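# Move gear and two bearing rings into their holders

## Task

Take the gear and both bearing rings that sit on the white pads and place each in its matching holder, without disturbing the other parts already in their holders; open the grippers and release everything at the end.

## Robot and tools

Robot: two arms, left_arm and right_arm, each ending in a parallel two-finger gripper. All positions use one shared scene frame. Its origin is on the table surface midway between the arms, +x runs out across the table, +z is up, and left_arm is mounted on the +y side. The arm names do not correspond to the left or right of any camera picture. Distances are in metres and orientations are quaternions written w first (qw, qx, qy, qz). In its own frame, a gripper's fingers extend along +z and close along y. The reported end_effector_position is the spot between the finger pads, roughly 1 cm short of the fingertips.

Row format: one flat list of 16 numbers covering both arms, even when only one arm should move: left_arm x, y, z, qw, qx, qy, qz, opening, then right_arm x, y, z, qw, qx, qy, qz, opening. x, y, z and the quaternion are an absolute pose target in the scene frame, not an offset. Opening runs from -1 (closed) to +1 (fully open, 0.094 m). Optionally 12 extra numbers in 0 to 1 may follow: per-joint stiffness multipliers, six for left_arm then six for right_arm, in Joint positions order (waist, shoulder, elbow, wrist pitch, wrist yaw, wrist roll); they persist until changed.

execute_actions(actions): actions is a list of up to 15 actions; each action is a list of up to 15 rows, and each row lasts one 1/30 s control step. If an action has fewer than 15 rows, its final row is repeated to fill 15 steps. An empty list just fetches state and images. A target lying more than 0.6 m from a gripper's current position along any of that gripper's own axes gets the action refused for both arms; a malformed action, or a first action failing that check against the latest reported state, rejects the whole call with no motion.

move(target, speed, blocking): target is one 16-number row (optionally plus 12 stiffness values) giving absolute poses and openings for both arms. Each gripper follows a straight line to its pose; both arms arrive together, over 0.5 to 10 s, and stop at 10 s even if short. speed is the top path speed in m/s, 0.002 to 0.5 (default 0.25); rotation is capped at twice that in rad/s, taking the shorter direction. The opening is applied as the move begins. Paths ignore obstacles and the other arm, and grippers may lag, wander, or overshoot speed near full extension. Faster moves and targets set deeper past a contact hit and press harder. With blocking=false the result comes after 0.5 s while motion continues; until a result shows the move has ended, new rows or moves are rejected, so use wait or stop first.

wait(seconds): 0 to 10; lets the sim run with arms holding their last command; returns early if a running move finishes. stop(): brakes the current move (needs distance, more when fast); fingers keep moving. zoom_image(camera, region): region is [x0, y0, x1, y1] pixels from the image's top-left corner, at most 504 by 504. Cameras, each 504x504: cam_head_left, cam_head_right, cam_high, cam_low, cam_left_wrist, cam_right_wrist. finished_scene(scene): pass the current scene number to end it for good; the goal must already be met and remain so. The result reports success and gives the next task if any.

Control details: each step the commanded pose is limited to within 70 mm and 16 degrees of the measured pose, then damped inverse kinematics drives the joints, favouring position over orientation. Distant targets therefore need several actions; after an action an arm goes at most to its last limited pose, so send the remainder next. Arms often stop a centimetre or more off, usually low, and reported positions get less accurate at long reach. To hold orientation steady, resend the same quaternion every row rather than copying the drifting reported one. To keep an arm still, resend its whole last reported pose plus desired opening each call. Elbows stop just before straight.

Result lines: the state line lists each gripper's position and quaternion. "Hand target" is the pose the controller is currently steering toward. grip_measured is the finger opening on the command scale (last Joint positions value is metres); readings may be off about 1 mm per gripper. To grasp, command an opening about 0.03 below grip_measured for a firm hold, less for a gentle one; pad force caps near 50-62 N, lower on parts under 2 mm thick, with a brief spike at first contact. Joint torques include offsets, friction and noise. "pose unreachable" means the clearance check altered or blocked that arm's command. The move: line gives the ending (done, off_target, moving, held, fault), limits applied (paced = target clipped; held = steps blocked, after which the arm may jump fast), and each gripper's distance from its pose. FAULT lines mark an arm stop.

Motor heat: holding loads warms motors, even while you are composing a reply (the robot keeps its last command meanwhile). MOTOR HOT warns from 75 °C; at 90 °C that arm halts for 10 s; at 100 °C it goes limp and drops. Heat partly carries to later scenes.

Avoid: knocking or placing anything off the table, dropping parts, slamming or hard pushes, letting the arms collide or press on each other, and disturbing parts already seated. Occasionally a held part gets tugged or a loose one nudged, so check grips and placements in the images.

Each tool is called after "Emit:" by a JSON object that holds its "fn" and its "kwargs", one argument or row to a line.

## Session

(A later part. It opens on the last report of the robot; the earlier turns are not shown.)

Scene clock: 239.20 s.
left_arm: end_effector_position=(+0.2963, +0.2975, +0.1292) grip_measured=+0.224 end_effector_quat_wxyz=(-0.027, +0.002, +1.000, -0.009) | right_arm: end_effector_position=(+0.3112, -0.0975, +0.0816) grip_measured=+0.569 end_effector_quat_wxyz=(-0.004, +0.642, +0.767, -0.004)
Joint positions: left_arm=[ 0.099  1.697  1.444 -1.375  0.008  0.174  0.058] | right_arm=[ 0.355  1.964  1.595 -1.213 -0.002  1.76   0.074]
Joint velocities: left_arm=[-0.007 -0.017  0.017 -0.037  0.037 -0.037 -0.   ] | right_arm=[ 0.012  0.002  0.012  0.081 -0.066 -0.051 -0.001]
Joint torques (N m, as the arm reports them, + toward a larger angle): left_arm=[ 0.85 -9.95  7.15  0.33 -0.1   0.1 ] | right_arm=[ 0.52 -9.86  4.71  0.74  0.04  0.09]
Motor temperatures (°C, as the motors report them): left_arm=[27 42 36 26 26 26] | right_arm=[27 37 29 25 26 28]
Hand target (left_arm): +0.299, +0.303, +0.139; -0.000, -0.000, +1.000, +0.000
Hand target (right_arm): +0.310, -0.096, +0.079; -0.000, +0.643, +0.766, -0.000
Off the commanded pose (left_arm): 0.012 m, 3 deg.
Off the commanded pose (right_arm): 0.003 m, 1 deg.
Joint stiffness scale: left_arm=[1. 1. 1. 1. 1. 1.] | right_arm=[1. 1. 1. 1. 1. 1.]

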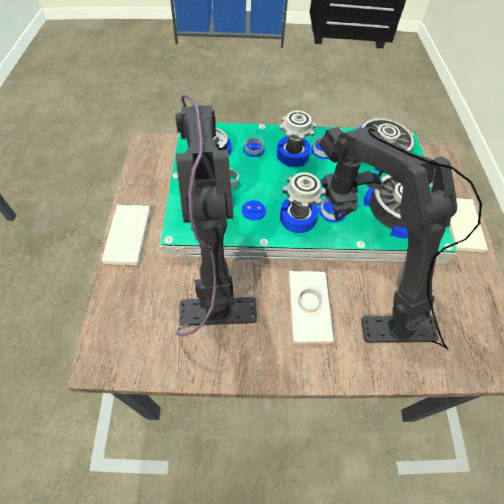

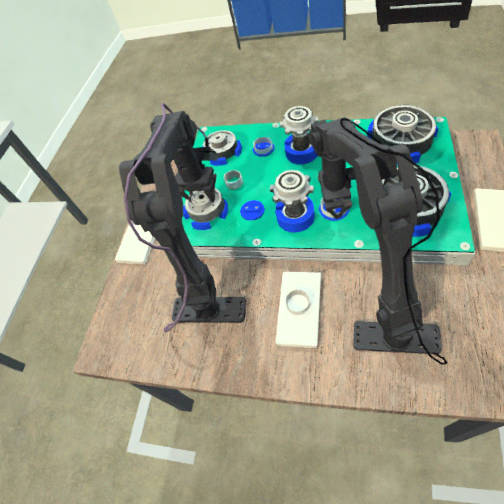

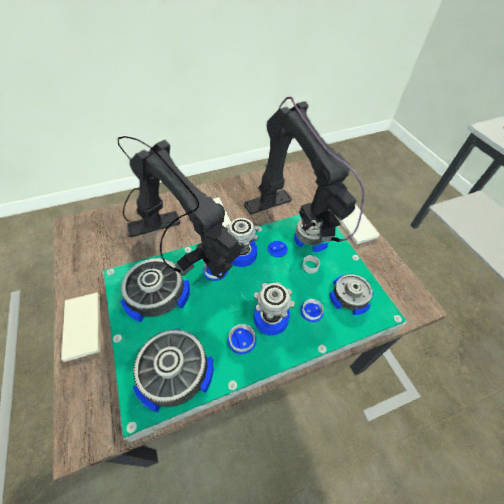

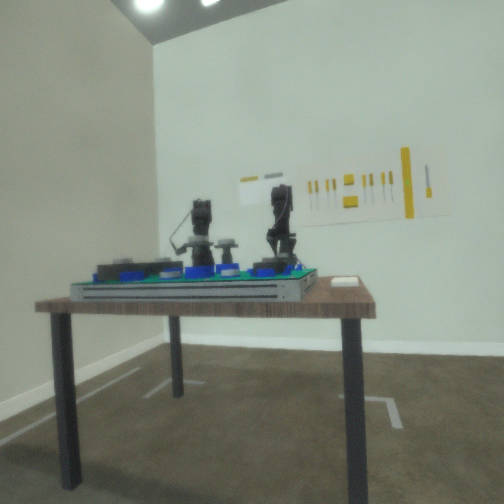

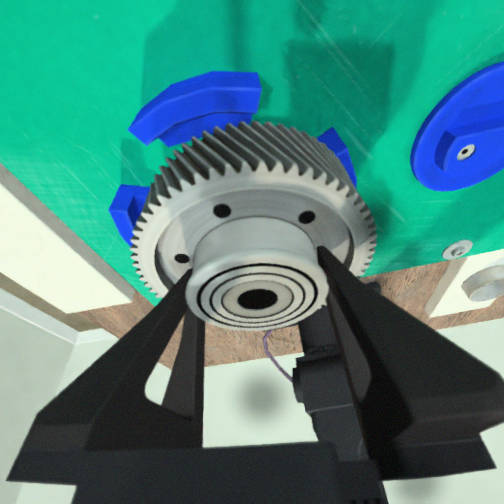

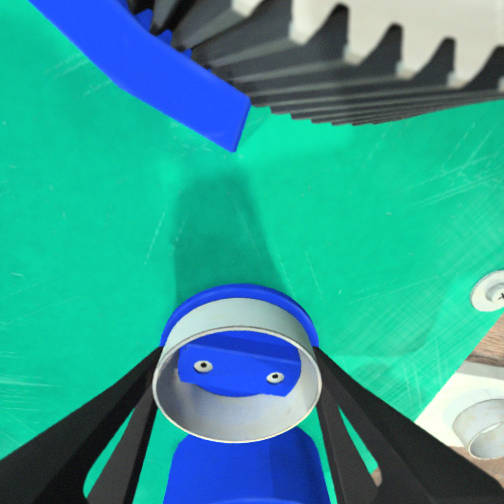

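Emit:
{"fn": "execute_actions", "kwargs": {
  "actions": [
    [
[0.299,0.303,0.143,0,0,1,0,0.19, 0.310,-0.096,0.081,0,0.6428,0.766,0,0.8],
[0.299,0.303,0.147,0,0,1,0,0.19, 0.310,-0.096,0.081,0,0.6428,0.766,0,0.8],
[0.299,0.303,0.151,0,0,1,0,0.19, 0.310,-0.096,0.081,0,0.6428,0.766,0,0.8],
[0.299,0.303,0.155,0,0,1,0,0.19, 0.310,-0.096,0.081,0,0.6428,0.766,0,0.8],
[0.299,0.303,0.159,0,0,1,0,0.19, 0.310,-0.096,0.081,0,0.6428,0.766,0,0.8],
[0.299,0.303,0.163,0,0,1,0,0.19, 0.310,-0.096,0.081,0,0.6428,0.766,0,0.8],
[0.299,0.303,0.166,0,0,1,0,0.19, 0.310,-0.096,0.081,0,0.6428,0.766,0,0.8],
[0.299,0.303,0.168,0,0,1,0,0.19, 0.310,-0.096,0.081,0,0.6428,0.766,0,0.8]
],
    [
[0.301,0.304,0.168,0,0,1,0,0.19, 0.310,-0.096,0.084,0,0.6428,0.766,0,0.8],
[0.303,0.304,0.168,0,0,1,0,0.19, 0.310,-0.096,0.088,0,0.6428,0.766,0,0.8],
[0.305,0.304,0.168,0,0,1,0,0.19, 0.310,-0.096,0.092,0,0.6428,0.766,0,0.8],
[0.307,0.304,0.168,0,0,1,0,0.19, 0.310,-0.096,0.097,0,0.6428,0.766,0,0.8],
[0.307,0.304,0.168,0,0,1,0,0.19, 0.310,-0.096,0.102,0,0.6428,0.766,0,0.8],
[0.307,0.304,0.168,0,0,1,0,0.19, 0.310,-0.097,0.107,0,0.6428,0.766,0,0.8],
[0.307,0.304,0.168,0,0,1,0,0.19, 0.310,-0.098,0.112,0,0.6428,0.766,0,0.8],
[0.307,0.304,0.168,0,0,1,0,0.19, 0.310,-0.099,0.117,0,0.6428,0.766,0,0.8],
[0.307,0.304,0.168,0,0,1,0,0.19, 0.310,-0.100,0.122,0,0.6428,0.766,0,0.8],
[0.307,0.304,0.168,0,0,1,0,0.19, 0.310,-0.101,0.127,0,0.6428,0.766,0,0.8],
[0.307,0.304,0.168,0,0,1,0,0.19, 0.310,-0.102,0.132,0,0.6428,0.766,0,0.8],
[0.307,0.304,0.168,0,0,1,0,0.19, 0.310,-0.103,0.136,0,0.6428,0.766,0,0.8],
[0.307,0.304,0.168,0,0,1,0,0.19, 0.310,-0.104,0.140,0,0.6428,0.766,0,0.8]
],
    [[0.307,0.304,0.168,0,0,1,0,0.19, 0.310,-0.104,0.140,0,0.6428,0.766,0,0.8]]
  ]
}}

Scene clock: 253.80 s.
left_arm: end_effector_position=(+0.3031, +0.3000, +0.1354) grip_measured=+0.224 end_effector_quat_wxyz=(-0.037, +0.002, +0.999, -0.007) | right_arm: end_effector_position=(+0.3114, -0.0998, +0.1337) grip_measured=+0.797 end_effector_quat_wxyz=(+0.000, +0.643, +0.765, +0.003)
Joint positions: left_arm=[ 0.099  1.741  1.518 -1.422  0.001  0.174  0.058] | right_arm=[ 0.349  1.939  1.767 -1.394 -0.002  1.759  0.084]
Joint velocities: left_arm=[ 0.002 -0.012  0.007 -0.007 -0.022  0.066  0.001] | right_arm=[-0.012 -0.002 -0.002 -0.022  0.051 -0.037  0.001]
Joint torques (N m, as the arm reports them, + toward a larger angle): left_arm=[  0.76 -11.25  14.38  -0.3    0.     0.1 ] | right_arm=[-0.66 -9.34  8.06  0.36  0.03 -0.1 ]
Motor temperatures (°C, as the motors report them): left_arm=[27 41 34 26 26 26] | right_arm=[27 37 29 25 26 28]
Hand target (left_arm): +0.306, +0.304, +0.167; +0.000, -0.001, +1.000, +0.001
Hand target (right_arm): +0.310, -0.104, +0.140; -0.000, +0.643, +0.766, +0.001
Off the commanded pose (left_arm): 0.033 m, 4 deg.
Off the commanded pose (right_arm): 0.008 m, 0 deg.
Joint stiffness scale: left_arm=[1. 1. 1. 1. 1. 1.] | right_arm=[1. 1. 1. 1. 1. 1.]

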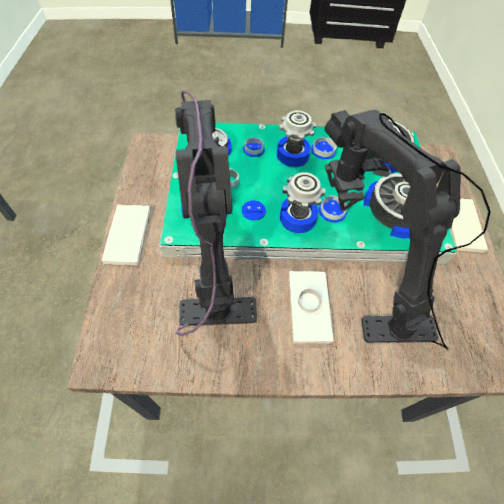

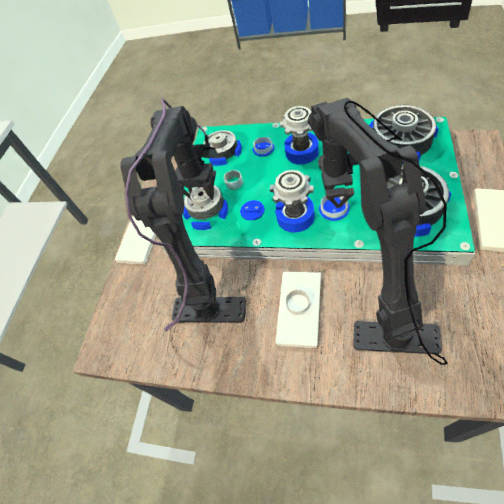

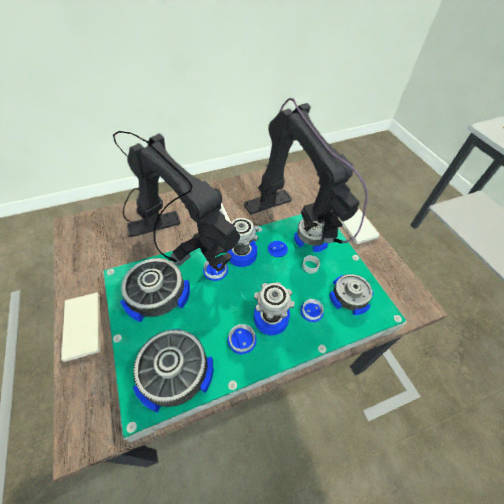

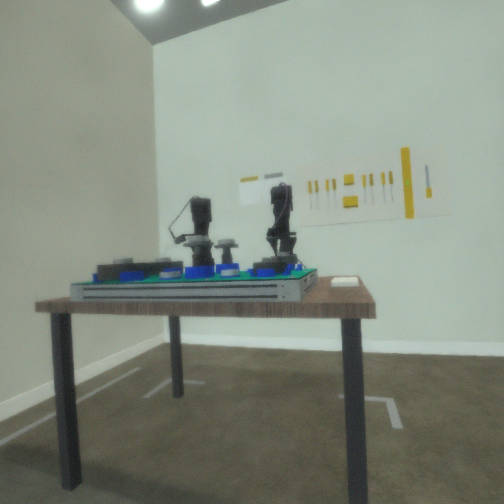

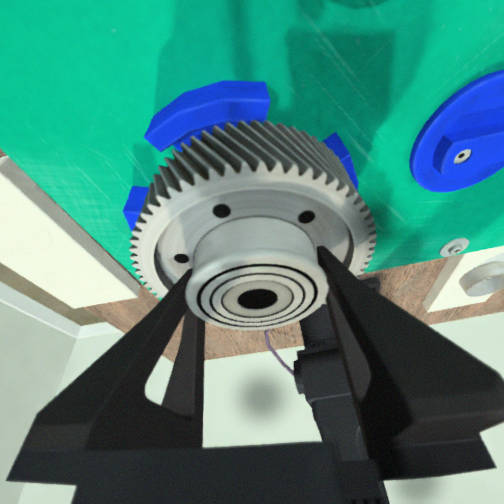

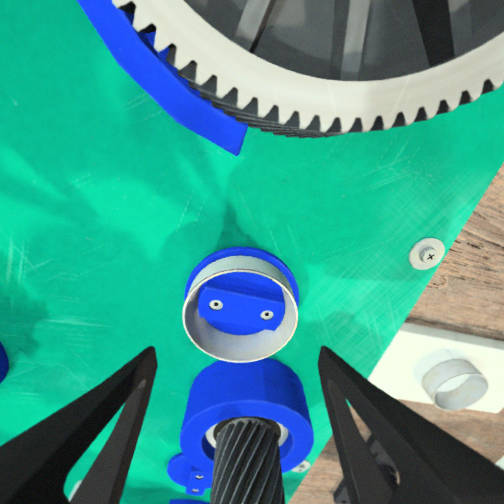

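Emit:
{"fn": "execute_actions", "kwargs": {
  "actions": [
    [
[0.306,0.303,0.167,0,0,1,0,0.19, 0.308,-0.105,0.141,0,0.6428,0.766,0,1],
[0.306,0.303,0.166,0,0,1,0,0.19, 0.305,-0.105,0.141,0,0.6428,0.766,0,1],
[0.306,0.303,0.165,0,0,1,0,0.19, 0.302,-0.106,0.142,0,0.6428,0.766,0,1],
[0.306,0.303,0.164,0,0,1,0,0.19, 0.298,-0.106,0.143,0,0.6428,0.766,0,1],
[0.306,0.303,0.163,0,0,1,0,0.19, 0.294,-0.107,0.143,0,0.6428,0.766,0,1],
[0.306,0.303,0.162,0,0,1,0,0.19, 0.290,-0.107,0.144,0,0.6428,0.766,0,1],
[0.306,0.303,0.161,0,0,1,0,0.19, 0.286,-0.108,0.145,0,0.6428,0.766,0,1],
[0.306,0.303,0.160,0,0,1,0,0.19, 0.282,-0.108,0.145,0,0.6428,0.766,0,1],
[0.306,0.303,0.159,0,0,1,0,0.19, 0.278,-0.109,0.146,0,0.6428,0.766,0,1],
[0.306,0.303,0.158,0,0,1,0,0.19, 0.274,-0.109,0.147,0,0.6428,0.766,0,1],
[0.306,0.303,0.157,0,0,1,0,0.19, 0.270,-0.110,0.147,0,0.6428,0.766,0,1],
[0.306,0.303,0.156,0,0,1,0,0.19, 0.266,-0.110,0.148,0,0.6428,0.766,0,1],
[0.306,0.303,0.155,0,0,1,0,0.19, 0.262,-0.111,0.149,0,0.6428,0.766,0,1],
[0.306,0.303,0.154,0,0,1,0,0.19, 0.258,-0.111,0.149,0,0.6428,0.766,0,1],
[0.306,0.303,0.153,0,0,1,0,0.19, 0.254,-0.112,0.150,0,0.6428,0.766,0,1]
],
    [
[0.306,0.303,0.152,0,0,1,0,0.19, 0.250,-0.112,0.151,0,0.6428,0.766,0,1],
[0.306,0.303,0.151,0,0,1,0,0.19, 0.246,-0.113,0.151,0,0.6428,0.766,0,1],
[0.306,0.303,0.150,0,0,1,0,0.19, 0.242,-0.113,0.152,0,0.6428,0.766,0,1],
[0.306,0.303,0.149,0,0,1,0,0.19, 0.238,-0.114,0.153,0,0.6428,0.766,0,1],
[0.306,0.303,0.148,0,0,1,0,0.19, 0.234,-0.114,0.153,0,0.6428,0.766,0,1],
[0.306,0.303,0.147,0,0,1,0,0.19, 0.230,-0.115,0.154,0,0.6428,0.766,0,1],
[0.306,0.303,0.146,0,0,1,0,0.19, 0.226,-0.115,0.155,0,0.6428,0.766,0,1],
[0.306,0.303,0.145,0,0,1,0,0.19, 0.222,-0.116,0.155,0,0.6428,0.766,0,1],
[0.306,0.303,0.144,0,0,1,0,0.19, 0.218,-0.116,0.156,0,0.6428,0.766,0,1],
[0.306,0.303,0.143,0,0,1,0,0.19, 0.214,-0.117,0.157,0,0.6428,0.766,0,1],
[0.306,0.303,0.142,0,0,1,0,0.19, 0.210,-0.117,0.157,0,0.6428,0.766,0,1],
[0.306,0.303,0.141,0,0,1,0,0.19, 0.207,-0.118,0.158,0,0.6428,0.766,0,1],
[0.306,0.303,0.140,0,0,1,0,0.19, 0.204,-0.119,0.159,0,0.6428,0.766,0,1],
[0.306,0.303,0.139,0,0,1,0,0.19, 0.202,-0.119,0.159,0,0.6428,0.766,0,1],
[0.306,0.303,0.138,0,0,1,0,0.19, 0.200,-0.120,0.160,0,0.6428,0.766,0,1]
],
    [[0.306,0.303,0.138,0,0,1,0,0.19, 0.200,-0.120,0.160,0,0.6428,0.766,0,1]]
  ]
}}

Scene clock: 269.40 s.
left_arm: end_effector_position=(+0.3042, +0.3003, +0.1294) grip_measured=+0.224 end_effector_quat_wxyz=(-0.024, +0.002, +1.000, -0.004) | right_arm: end_effector_position=(+0.2106, -0.1166, +0.1614) grip_measured=+1.000 end_effector_quat_wxyz=(+0.005, +0.642, +0.767, +0.013)
Joint positions: left_arm=[ 0.099  1.721  1.472 -1.37   0.     0.174  0.058] | right_arm=[ 0.423  1.535  1.404 -1.411 -0.002  1.829  0.094]
Joint velocities: left_arm=[ 0.007 -0.012 -0.002 -0.051 -0.081 -0.051  0.   ] | right_arm=[-0.002 -0.002 -0.007 -0.051  0.037  0.037  0.   ]
Joint torques (N m, as the arm reports them, + toward a larger angle): left_arm=[  0.61 -10.08   6.9    0.33   0.02   0.05] | right_arm=[ 0.63 -6.62  5.28  0.41  0.04  0.09]
Motor temperatures (°C, as the motors report them): left_arm=[27 42 37 26 26 26] | right_arm=[27 37 30 25 26 28]
Hand target (left_arm): +0.306, +0.303, +0.138; -0.000, -0.000, +1.000, +0.000
Hand target (right_arm): +0.200, -0.120, +0.160; -0.000, +0.643, +0.766, -0.000
Off the commanded pose (left_arm): 0.009 m, 3 deg.
Off the commanded pose (right_arm): 0.011 m, 2 deg.
Joint stiffness scale: left_arm=[1. 1. 1. 1. 1. 1.] | right_arm=[1. 1. 1. 1. 1. 1.]

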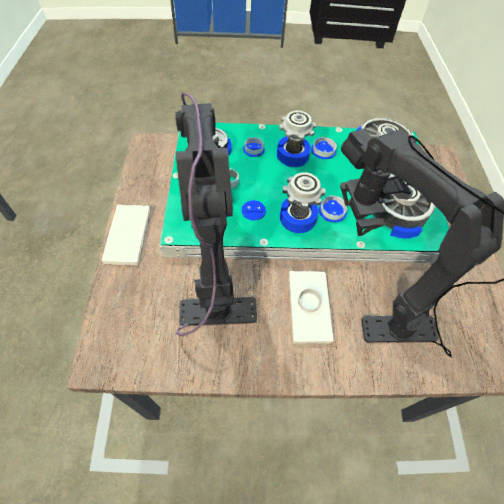

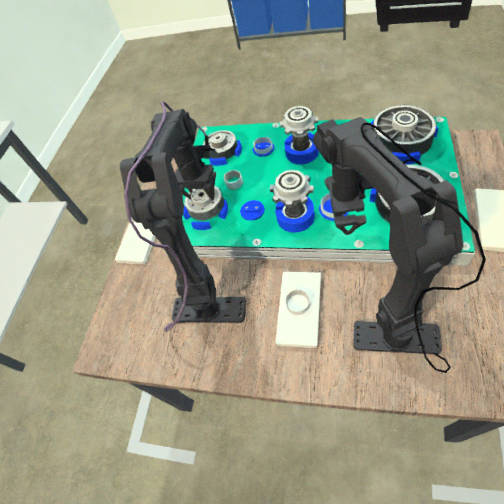

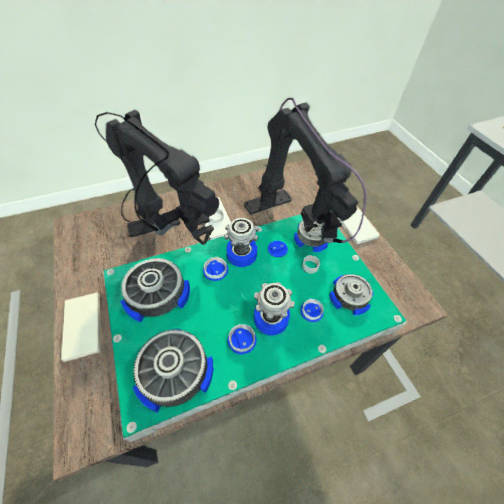

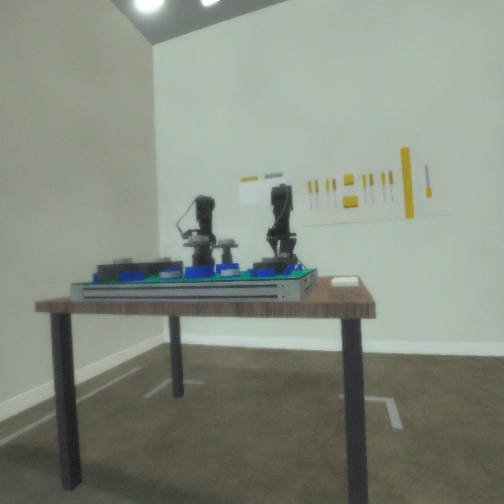

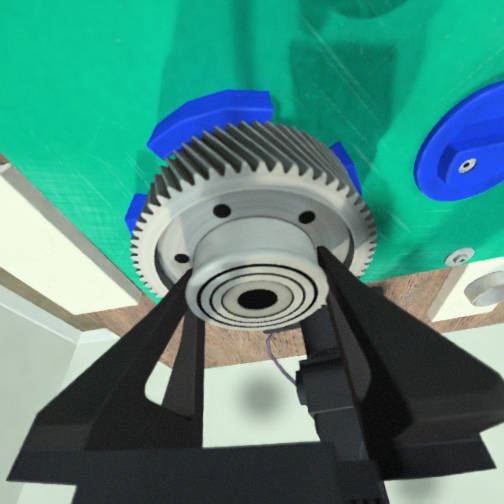

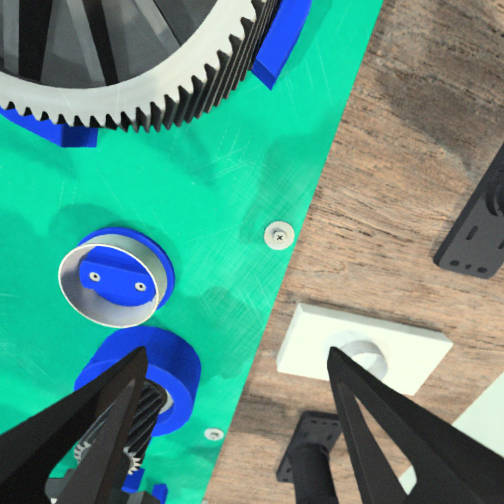

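Still blocked at the same height. Let me look closely at where it's catching.

Emit:
{"fn": "zoom_image", "kwargs": {
  "camera": "cam_high",
  "region": [280, 210, 350, 270]
}}

Emit:
{"fn": "zoom_image", "kwargs": {
  "camera": "cam_head_right",
  "region": [175, 170, 245, 235]
}}

Emit:
{"fn": "zoom_image", "kwargs": {
  "camera": "cam_left_wrist",
  "region": [100, 70, 400, 300]
}}

Region (280, 210, 350, 270) of cam_high's 504x504 image, scaled by 7.200, with more detail than that image has; it fills the top 432 rows of this view, and the rest is white.

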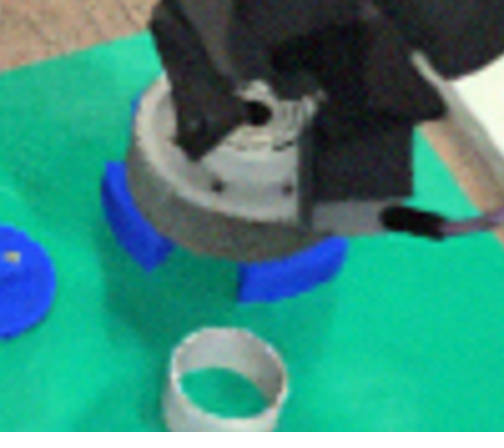

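Region (175, 170, 245, 235) of cam_head_right's 504x504 image, scaled by 7.200, with more detail than that image has; it fills the top 468 rows of this view, and the rest is white.

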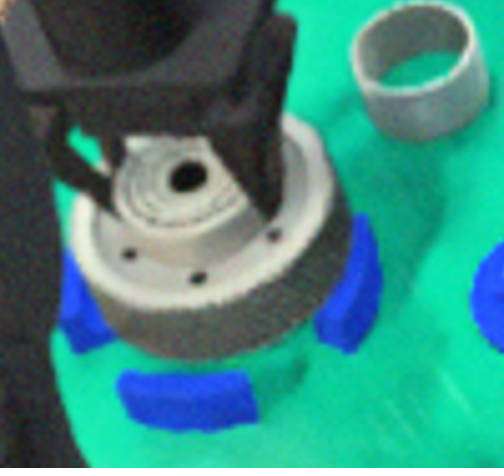

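Region (100, 70, 400, 300) of cam_left_wrist's 504x504 image, scaled by 1.680, with more detail than that image has; it fills the top 386 rows of this view, and the rest is white.

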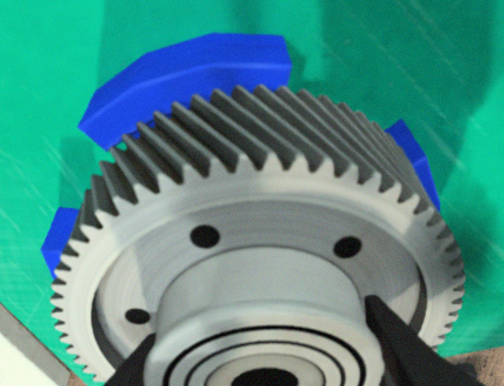

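Emit:
{"fn": "execute_actions", "kwargs": {
  "actions": [
    [
[0.306,0.303,0.141,0,0,1,0,0.19, 0.200,-0.120,0.160,0,0.6428,0.766,0,1],
[0.306,0.303,0.144,0,0,1,0,0.19, 0.200,-0.120,0.160,0,0.6428,0.766,0,1],
[0.306,0.303,0.147,0,0,1,0,0.19, 0.200,-0.120,0.160,0,0.6428,0.766,0,1],
[0.306,0.303,0.150,0,0,1,0,0.19, 0.200,-0.120,0.160,0,0.6428,0.766,0,1],
[0.305,0.303,0.150,0,0,1,0,0.19, 0.200,-0.120,0.160,0,0.6428,0.766,0,1],
[0.305,0.303,0.150,0,0,1,0,0.19, 0.200,-0.120,0.160,0,0.6428,0.766,0,1],
[0.304,0.303,0.150,0,0,1,0,0.19, 0.200,-0.120,0.160,0,0.6428,0.766,0,1],
[0.304,0.303,0.150,0,0,1,0,0.19, 0.200,-0.120,0.160,0,0.6428,0.766,0,1],
[0.303,0.303,0.150,0,0,1,0,0.19, 0.200,-0.120,0.160,0,0.6428,0.766,0,1],
[0.303,0.303,0.150,0,0,1,0,0.19, 0.200,-0.120,0.160,0,0.6428,0.766,0,1],
[0.302,0.303,0.150,0,0,1,0,0.19, 0.200,-0.120,0.160,0,0.6428,0.766,0,1],
[0.302,0.303,0.150,0,0,1,0,0.19, 0.200,-0.120,0.160,0,0.6428,0.766,0,1],
[0.301,0.303,0.150,0,0,1,0,0.19, 0.200,-0.120,0.160,0,0.6428,0.766,0,1],
[0.301,0.303,0.150,0,0,1,0,0.19, 0.200,-0.120,0.160,0,0.6428,0.766,0,1],
[0.300,0.303,0.150,0,0,1,0,0.19, 0.200,-0.120,0.160,0,0.6428,0.766,0,1]
],
    [
[0.300,0.303,0.150,0,0,1,0,0.19, 0.200,-0.120,0.160,0,0.6428,0.766,0,1],
[0.299,0.303,0.150,0,0,1,0,0.19, 0.200,-0.120,0.160,0,0.6428,0.766,0,1],
[0.299,0.303,0.150,0,0,1,0,0.19, 0.200,-0.120,0.160,0,0.6428,0.766,0,1],
[0.298,0.303,0.150,0,0,1,0,0.19, 0.200,-0.120,0.160,0,0.6428,0.766,0,1],
[0.298,0.303,0.150,0,0,1,0,0.19, 0.200,-0.120,0.160,0,0.6428,0.766,0,1],
[0.297,0.303,0.150,0,0,1,0,0.19, 0.200,-0.120,0.160,0,0.6428,0.766,0,1]
]
  ]
}}

Scene clock: 281.07 s.
left_arm: end_effector_position=(+0.3015, +0.2989, +0.1299) grip_measured=+0.224 end_effector_quat_wxyz=(-0.024, +0.002, +1.000, -0.007) | right_arm: end_effector_position=(+0.2106, -0.1166, +0.1614) grip_measured=+1.000 end_effector_quat_wxyz=(+0.005, +0.642, +0.766, +0.013)
Joint positions: left_arm=[ 0.099  1.71   1.462 -1.372  0.005  0.174  0.058] | right_arm=[ 0.423  1.535  1.404 -1.411 -0.002  1.83   0.094]
Joint velocities: left_arm=[ 0.012 -0.017 -0.007  0.007  0.007 -0.007 -0.001] | right_arm=[-0.002  0.002 -0.007  0.037 -0.066  0.022  0.   ]
Joint torques (N m, as the arm reports them, + toward a larger angle): left_arm=[  0.9  -11.55   8.69  -0.05  -0.07   0.11] | right_arm=[ 0.59 -6.64  5.3   0.41  0.04  0.08]
Motor temperatures (°C, as the motors report them): left_arm=[27 41 35 26 26 26] | right_arm=[27 35 30 25 26 28]
Hand target (left_arm): +0.297, +0.303, +0.149; -0.000, -0.000, +1.000, +0.000
Hand target (right_arm): +0.200, -0.120, +0.160; -0.000, +0.643, +0.766, -0.000
Off the commanded pose (left_arm): 0.021 m, 3 deg.
Off the commanded pose (right_arm): 0.011 m, 2 deg.
Joint stiffness scale: left_arm=[1. 1. 1. 1. 1. 1.] | right_arm=[1. 1. 1. 1. 1. 1.]

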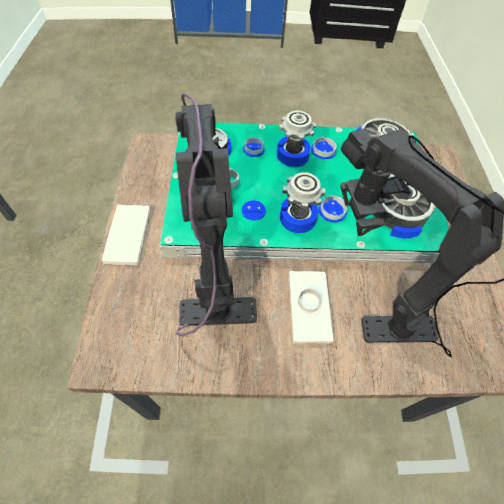

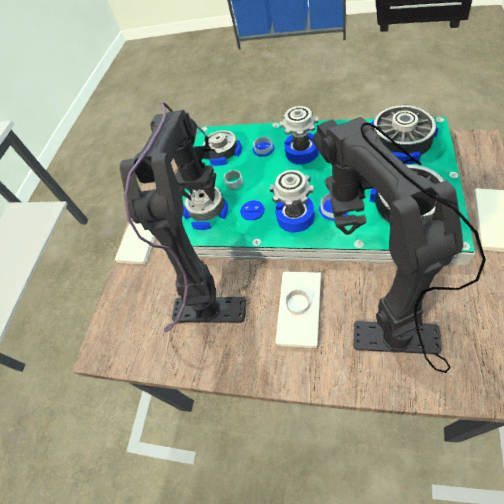

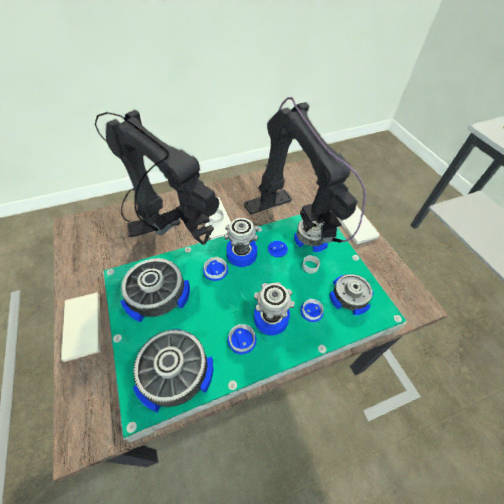

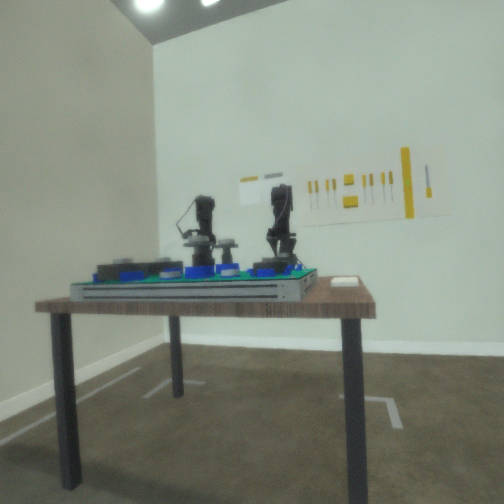

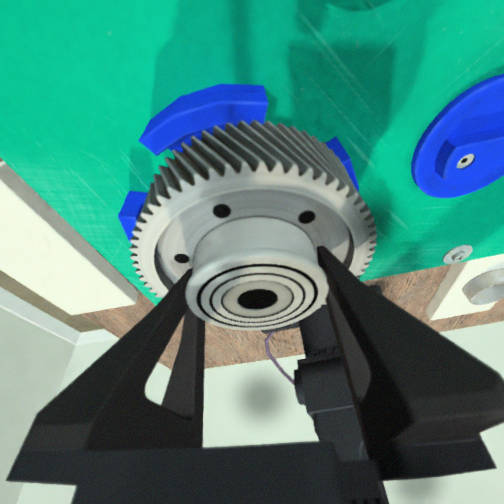

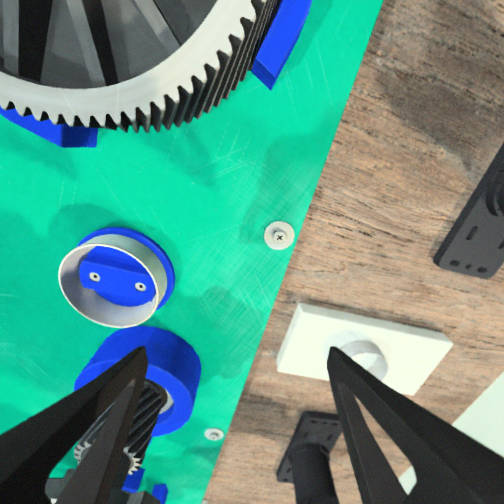

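Emit:
{"fn": "zoom_image", "kwargs": {
  "camera": "cam_left_wrist",
  "region": [100, 70, 400, 300]
}}

Emit:
{"fn": "zoom_image", "kwargs": {
  "camera": "cam_head_right",
  "region": [175, 170, 245, 235]
}}

Emit:
{"fn": "zoom_image", "kwargs": {
  "camera": "cam_high",
  "region": [280, 210, 350, 270]
}}

Region (100, 70, 400, 300) of cam_left_wrist's 504x504 image, scaled by 1.680, with more detail than that image has; it fills the top 386 rows of this view, and the rest is white.

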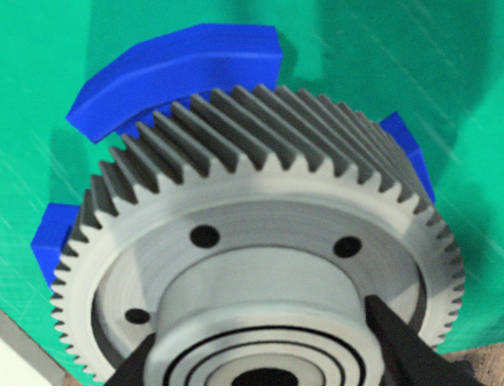

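Region (175, 170, 245, 235) of cam_head_right's 504x504 image, scaled by 7.200, with more detail than that image has; it fills the top 468 rows of this view, and the rest is white.

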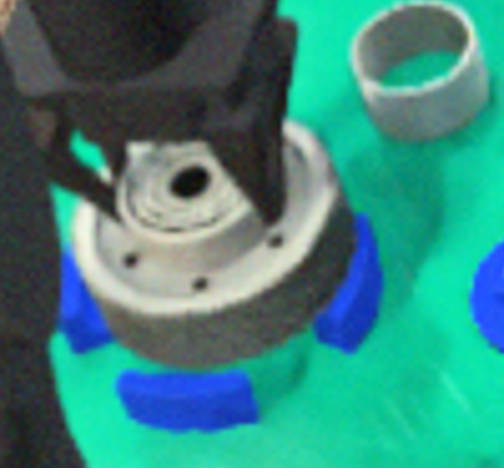

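Region (280, 210, 350, 270) of cam_high's 504x504 image, scaled by 7.200, with more detail than that image has; it fills the top 432 rows of this view, and the rest is white.

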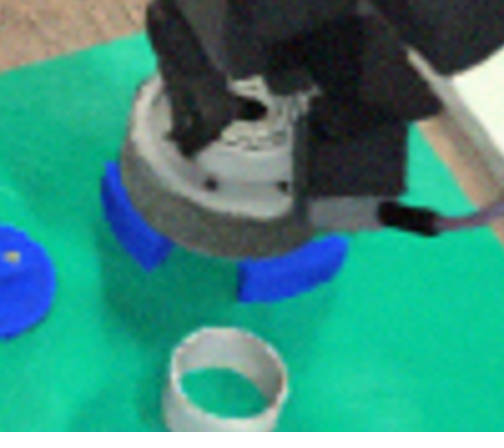

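Emit:
{"fn": "execute_actions", "kwargs": {
  "actions": [
    [
[0.297,0.304,0.151,0,0,1,0,0.19, 0.200,-0.120,0.160,0,0.6428,0.766,0,1],
[0.297,0.304,0.152,0,0,1,0,0.19, 0.200,-0.120,0.160,0,0.6428,0.766,0,1],
[0.297,0.305,0.152,0,0,1,0,0.19, 0.200,-0.120,0.160,0,0.6428,0.766,0,1],
[0.297,0.305,0.152,0,0,1,0,0.19, 0.200,-0.120,0.160,0,0.6428,0.766,0,1],
[0.297,0.306,0.152,0,0,1,0,0.19, 0.200,-0.120,0.160,0,0.6428,0.766,0,1],
[0.297,0.306,0.152,0,0,1,0,0.19, 0.200,-0.120,0.160,0,0.6428,0.766,0,1],
[0.297,0.307,0.152,0,0,1,0,0.19, 0.200,-0.120,0.160,0,0.6428,0.766,0,1],
[0.297,0.307,0.152,0,0,1,0,0.19, 0.200,-0.120,0.160,0,0.6428,0.766,0,1],
[0.297,0.308,0.152,0,0,1,0,0.19, 0.200,-0.120,0.160,0,0.6428,0.766,0,1]
],
    [[0.297,0.308,0.152,0,0,1,0,0.19, 0.200,-0.120,0.160,0,0.6428,0.766,0,1]]
  ]
}}

Scene clock: 288.13 s.
left_arm: end_effector_position=(+0.3007, +0.3018, +0.1299) grip_measured=+0.224 end_effector_quat_wxyz=(-0.024, +0.001, +1.000, -0.012) | right_arm: end_effector_position=(+0.2106, -0.1166, +0.1614) grip_measured=+1.000 end_effector_quat_wxyz=(+0.005, +0.642, +0.766, +0.013)
Joint positions: left_arm=[ 0.115  1.71   1.462 -1.373  0.015  0.189  0.058] | right_arm=[ 0.423  1.535  1.404 -1.411 -0.002  1.83   0.094]
Joint velocities: left_arm=[-0.002  0.017 -0.002  0.022  0.007  0.037  0.001] | right_arm=[-0.002  0.002 -0.012  0.022 -0.139 -0.051  0.   ]
Joint torques (N m, as the arm reports them, + toward a larger angle): left_arm=[  0.9  -11.33   9.86  -0.1   -0.16   0.15] | right_arm=[ 0.6  -6.64  5.29  0.41  0.04  0.08]
Motor temperatures (°C, as the motors report them): left_arm=[27 42 35 26 26 26] | right_arm=[27 35 29 25 26 28]
Hand target (left_arm): +0.297, +0.308, +0.151; -0.000, -0.001, +1.000, +0.000
Hand target (right_arm): +0.200, -0.120, +0.160; -0.000, +0.643, +0.766, -0.000
Off the commanded pose (left_arm): 0.023 m, 3 deg.
Off the commanded pose (right_arm): 0.011 m, 2 deg.
Joint stiffness scale: left_arm=[1. 1. 1. 1. 1. 1.] | right_arm=[1. 1. 1. 1. 1. 1.]

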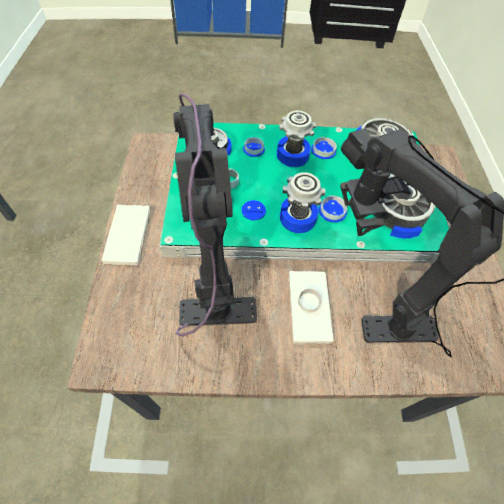

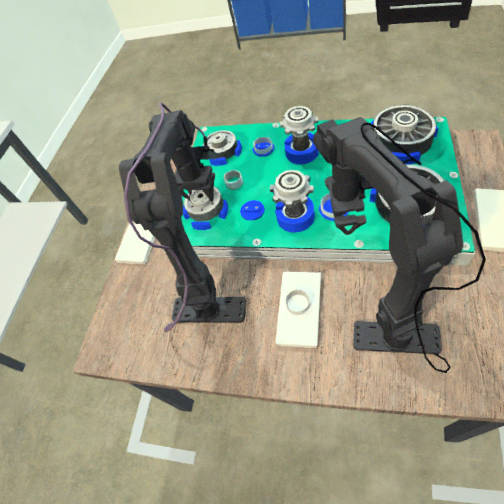

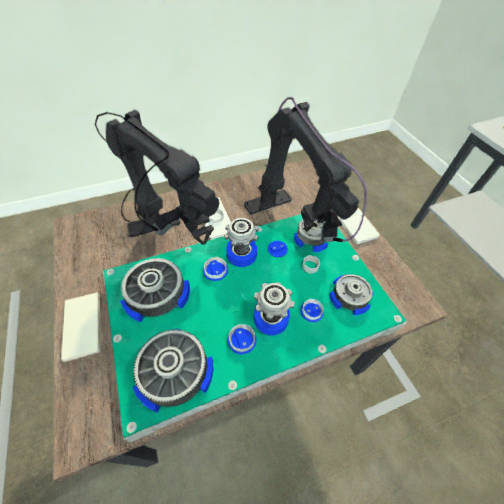

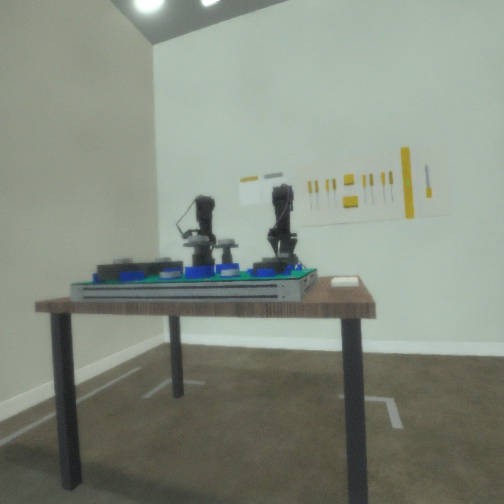

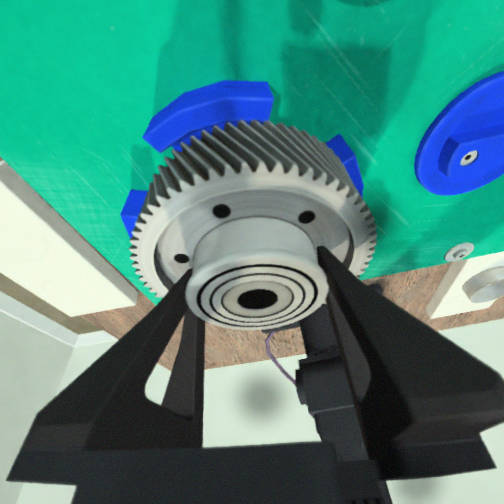

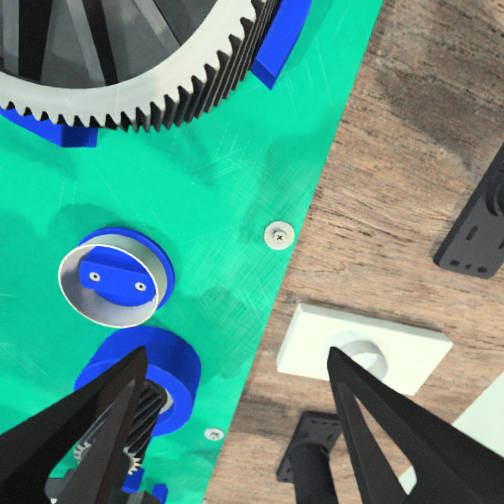

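Emit:
{"fn": "execute_actions", "kwargs": {
  "actions": []
}}

Scene clock: 297.77 s.
left_arm: end_effector_position=(+0.3007, +0.3018, +0.1299) grip_measured=+0.224 end_effector_quat_wxyz=(-0.024, +0.001, +1.000, -0.012) | right_arm: end_effector_position=(+0.2106, -0.1166, +0.1614) grip_measured=+1.000 end_effector_quat_wxyz=(+0.005, +0.642, +0.766, +0.013)
Joint positions: left_arm=[ 0.115  1.71   1.462 -1.373  0.015  0.189  0.058] | right_arm=[ 0.423  1.535  1.404 -1.411 -0.002  1.83   0.094]
Joint velocities: left_arm=[-0.012 -0.027 -0.017 -0.022  0.007 -0.051 -0.001] | right_arm=[ 0.002  0.007  0.007 -0.051 -0.022 -0.022  0.   ]
Joint torques (N m, as the arm reports them, + toward a larger angle): left_arm=[  0.88 -11.28   9.88  -0.09  -0.19   0.13] | right_arm=[ 0.59 -6.65  5.29  0.41  0.05  0.08]
Motor temperatures (°C, as the motors report them): left_arm=[27 43 35 26 26 26] | right_arm=[27 35 29 25 26 28]
Hand target (left_arm): +0.297, +0.308, +0.151; -0.000, -0.001, +1.000, +0.000
Hand target (right_arm): +0.200, -0.120, +0.160; -0.000, +0.643, +0.766, -0.000
Off the commanded pose (left_arm): 0.023 m, 3 deg.
Off the commanded pose (right_arm): 0.011 m, 2 deg.
Joint stiffness scale: left_arm=[1. 1. 1. 1. 1. 1.] | right_arm=[1. 1. 1. 1. 1. 1.]

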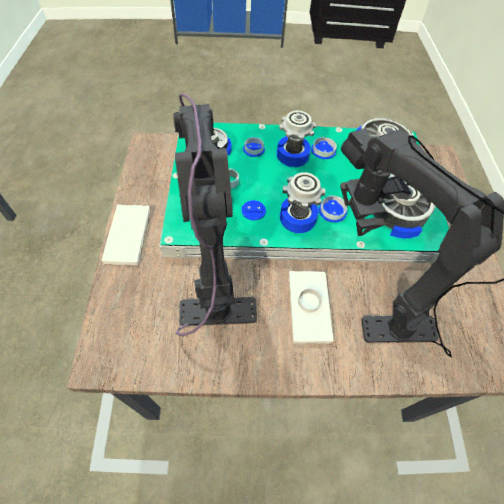

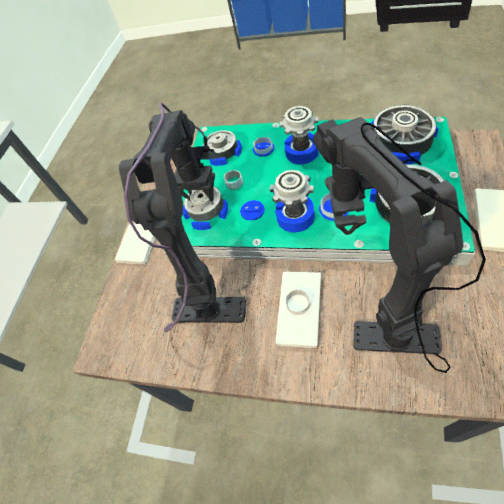

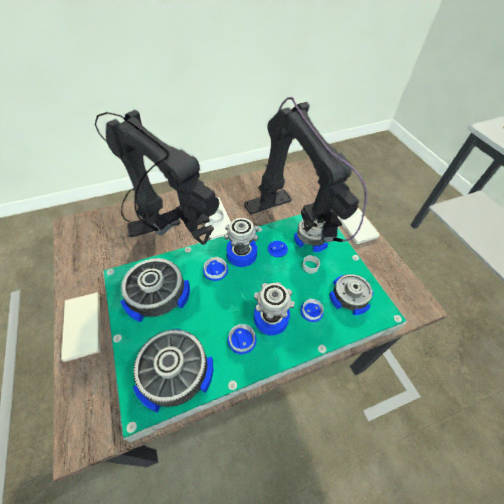

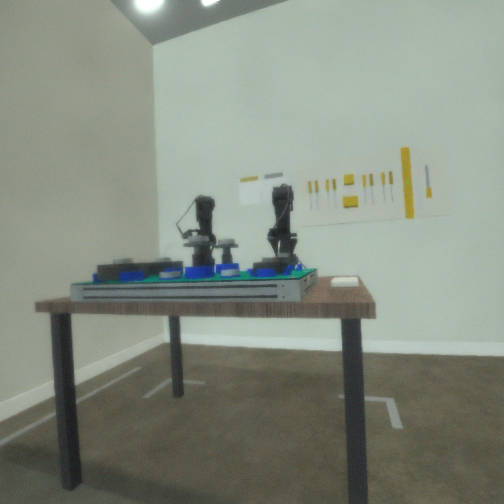

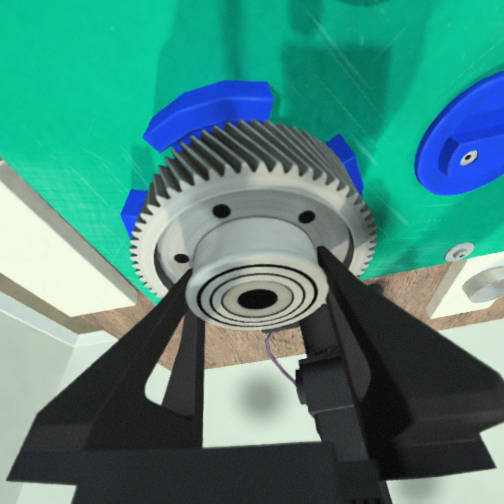

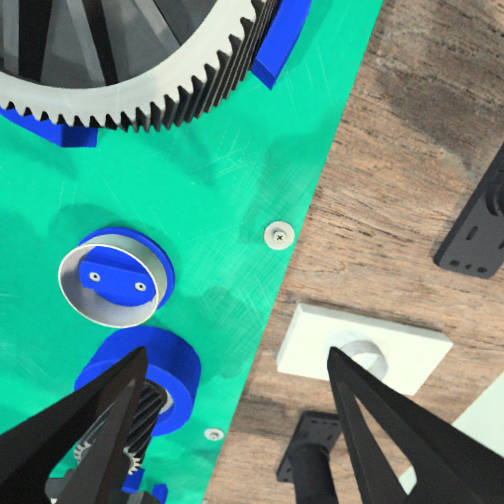

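Emit:
{"fn": "execute_actions", "kwargs": {
  "actions": [
    [[0.297,0.308,0.151,0,0,1,0,0.19,0.200,-0.120,0.160,0,0.6428,0.766,0,1],[0.297,0.308,0.150,0,0,1,0,0.19,0.200,-0.120,0.160,0,0.6428,0.766,0,1],[0.297,0.308,0.149,0,0,1,0,0.19,0.200,-0.120,0.160,0,0.6428,0.766,0,1],[0.297,0.308,0.148,0,0,1,0,0.19,0.200,-0.120,0.160,0,0.6428,0.766,0,1],[0.297,0.308,0.147,0,0,1,0,0.19,0.200,-0.120,0.160,0,0.6428,0.766,0,1],[0.297,0.308,0.146,0,0,1,0,0.19,0.200,-0.120,0.160,0,0.6428,0.766,0,1],[0.297,0.308,0.145,0,0,1,0,0.19,0.200,-0.120,0.160,0,0.6428,0.766,0,1],[0.297,0.308,0.144,0,0,1,0,0.19,0.200,-0.120,0.160,0,0.6428,0.766,0,1],[0.297,0.308,0.143,0,0,1,0,0.19,0.200,-0.120,0.160,0,0.6428,0.766,0,1],[0.297,0.308,0.142,0,0,1,0,0.19,0.200,-0.120,0.160,0,0.6428,0.766,0,1],[0.297,0.308,0.141,0,0,1,0,0.19,0.200,-0.120,0.160,0,0.6428,0.766,0,1],[0.297,0.308,0.140,0,0,1,0,0.19,0.200,-0.120,0.160,0,0.6428,0.766,0,1]],
    [[0.297,0.308,0.140,0,0,1,0,0.19,0.200,-0.120,0.160,0,0.6428,0.766,0,1]]
  ]
}}

Scene clock: 304.50 s.
left_arm: end_effector_position=(+0.2998, +0.3019, +0.1287) grip_measured=+0.224 end_effector_quat_wxyz=(-0.018, -0.000, +1.000, -0.015) | right_arm: end_effector_position=(+0.2106, -0.1166, +0.1614) grip_measured=+1.000 end_effector_quat_wxyz=(+0.005, +0.642, +0.766, +0.013)
Joint positions: left_arm=[ 0.12   1.697  1.443 -1.357  0.022  0.191  0.058] | right_arm=[ 0.423  1.535  1.404 -1.411 -0.002  1.83   0.094]
Joint velocities: left_arm=[-0.022 -0.007  0.002 -0.066 -0.007 -0.037 -0.001] | right_arm=[ 0.002  0.002 -0.017 -0.037 -0.066 -0.007  0.   ]
Joint torques (N m, as the arm reports them, + toward a larger angle): left_arm=[  0.53 -10.19   7.41   0.19  -0.25   0.08] | right_arm=[ 0.6  -6.65  5.29  0.41  0.04  0.08]
Motor temperatures (°C, as the motors report them): left_arm=[27 43 35 26 26 26] | right_arm=[27 35 29 25 26 28]
Hand target (left_arm): +0.297, +0.308, +0.140; -0.000, -0.000, +1.000, +0.000
Hand target (right_arm): +0.200, -0.120, +0.160; -0.000, +0.643, +0.766, -0.000
Off the commanded pose (left_arm): 0.013 m, 3 deg.
Off the commanded pose (right_arm): 0.011 m, 2 deg.
Joint stiffness scale: left_arm=[1. 1. 1. 1. 1. 1.] | right_arm=[1. 1. 1. 1. 1. 1.]

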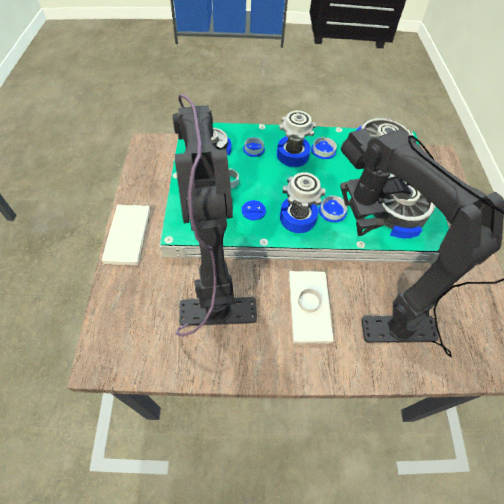

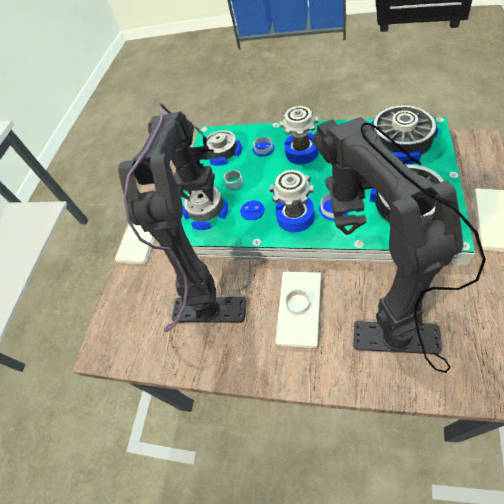

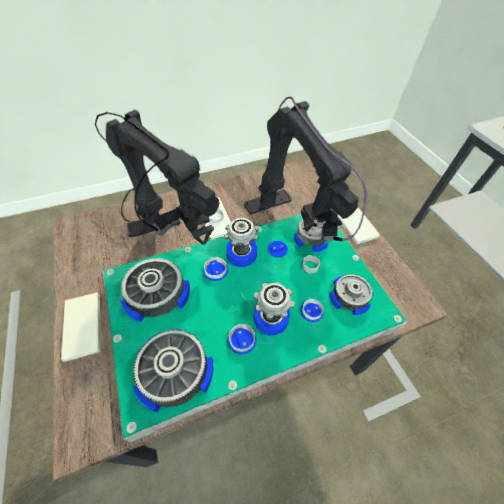

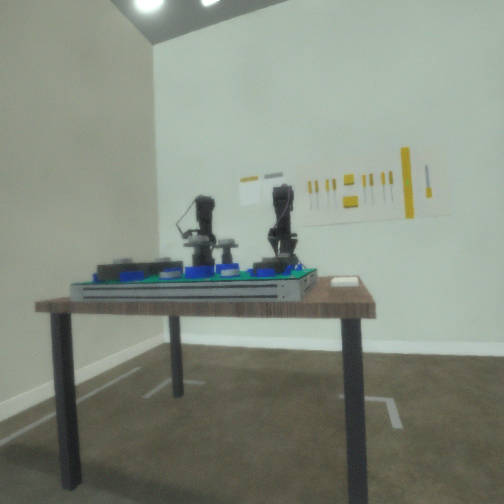

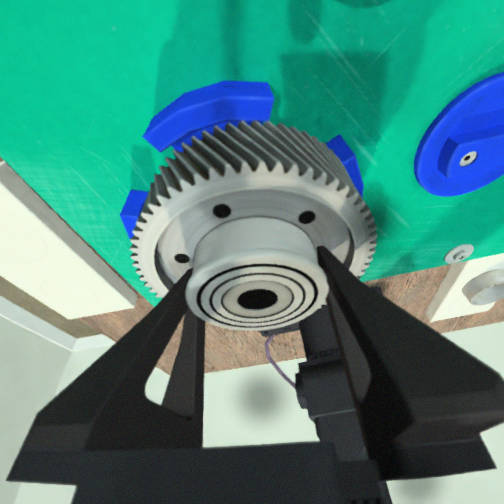

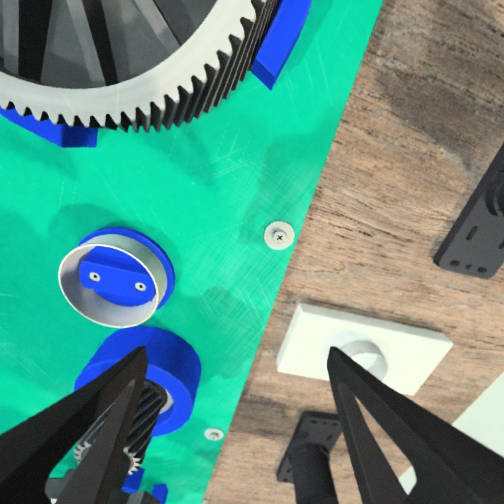

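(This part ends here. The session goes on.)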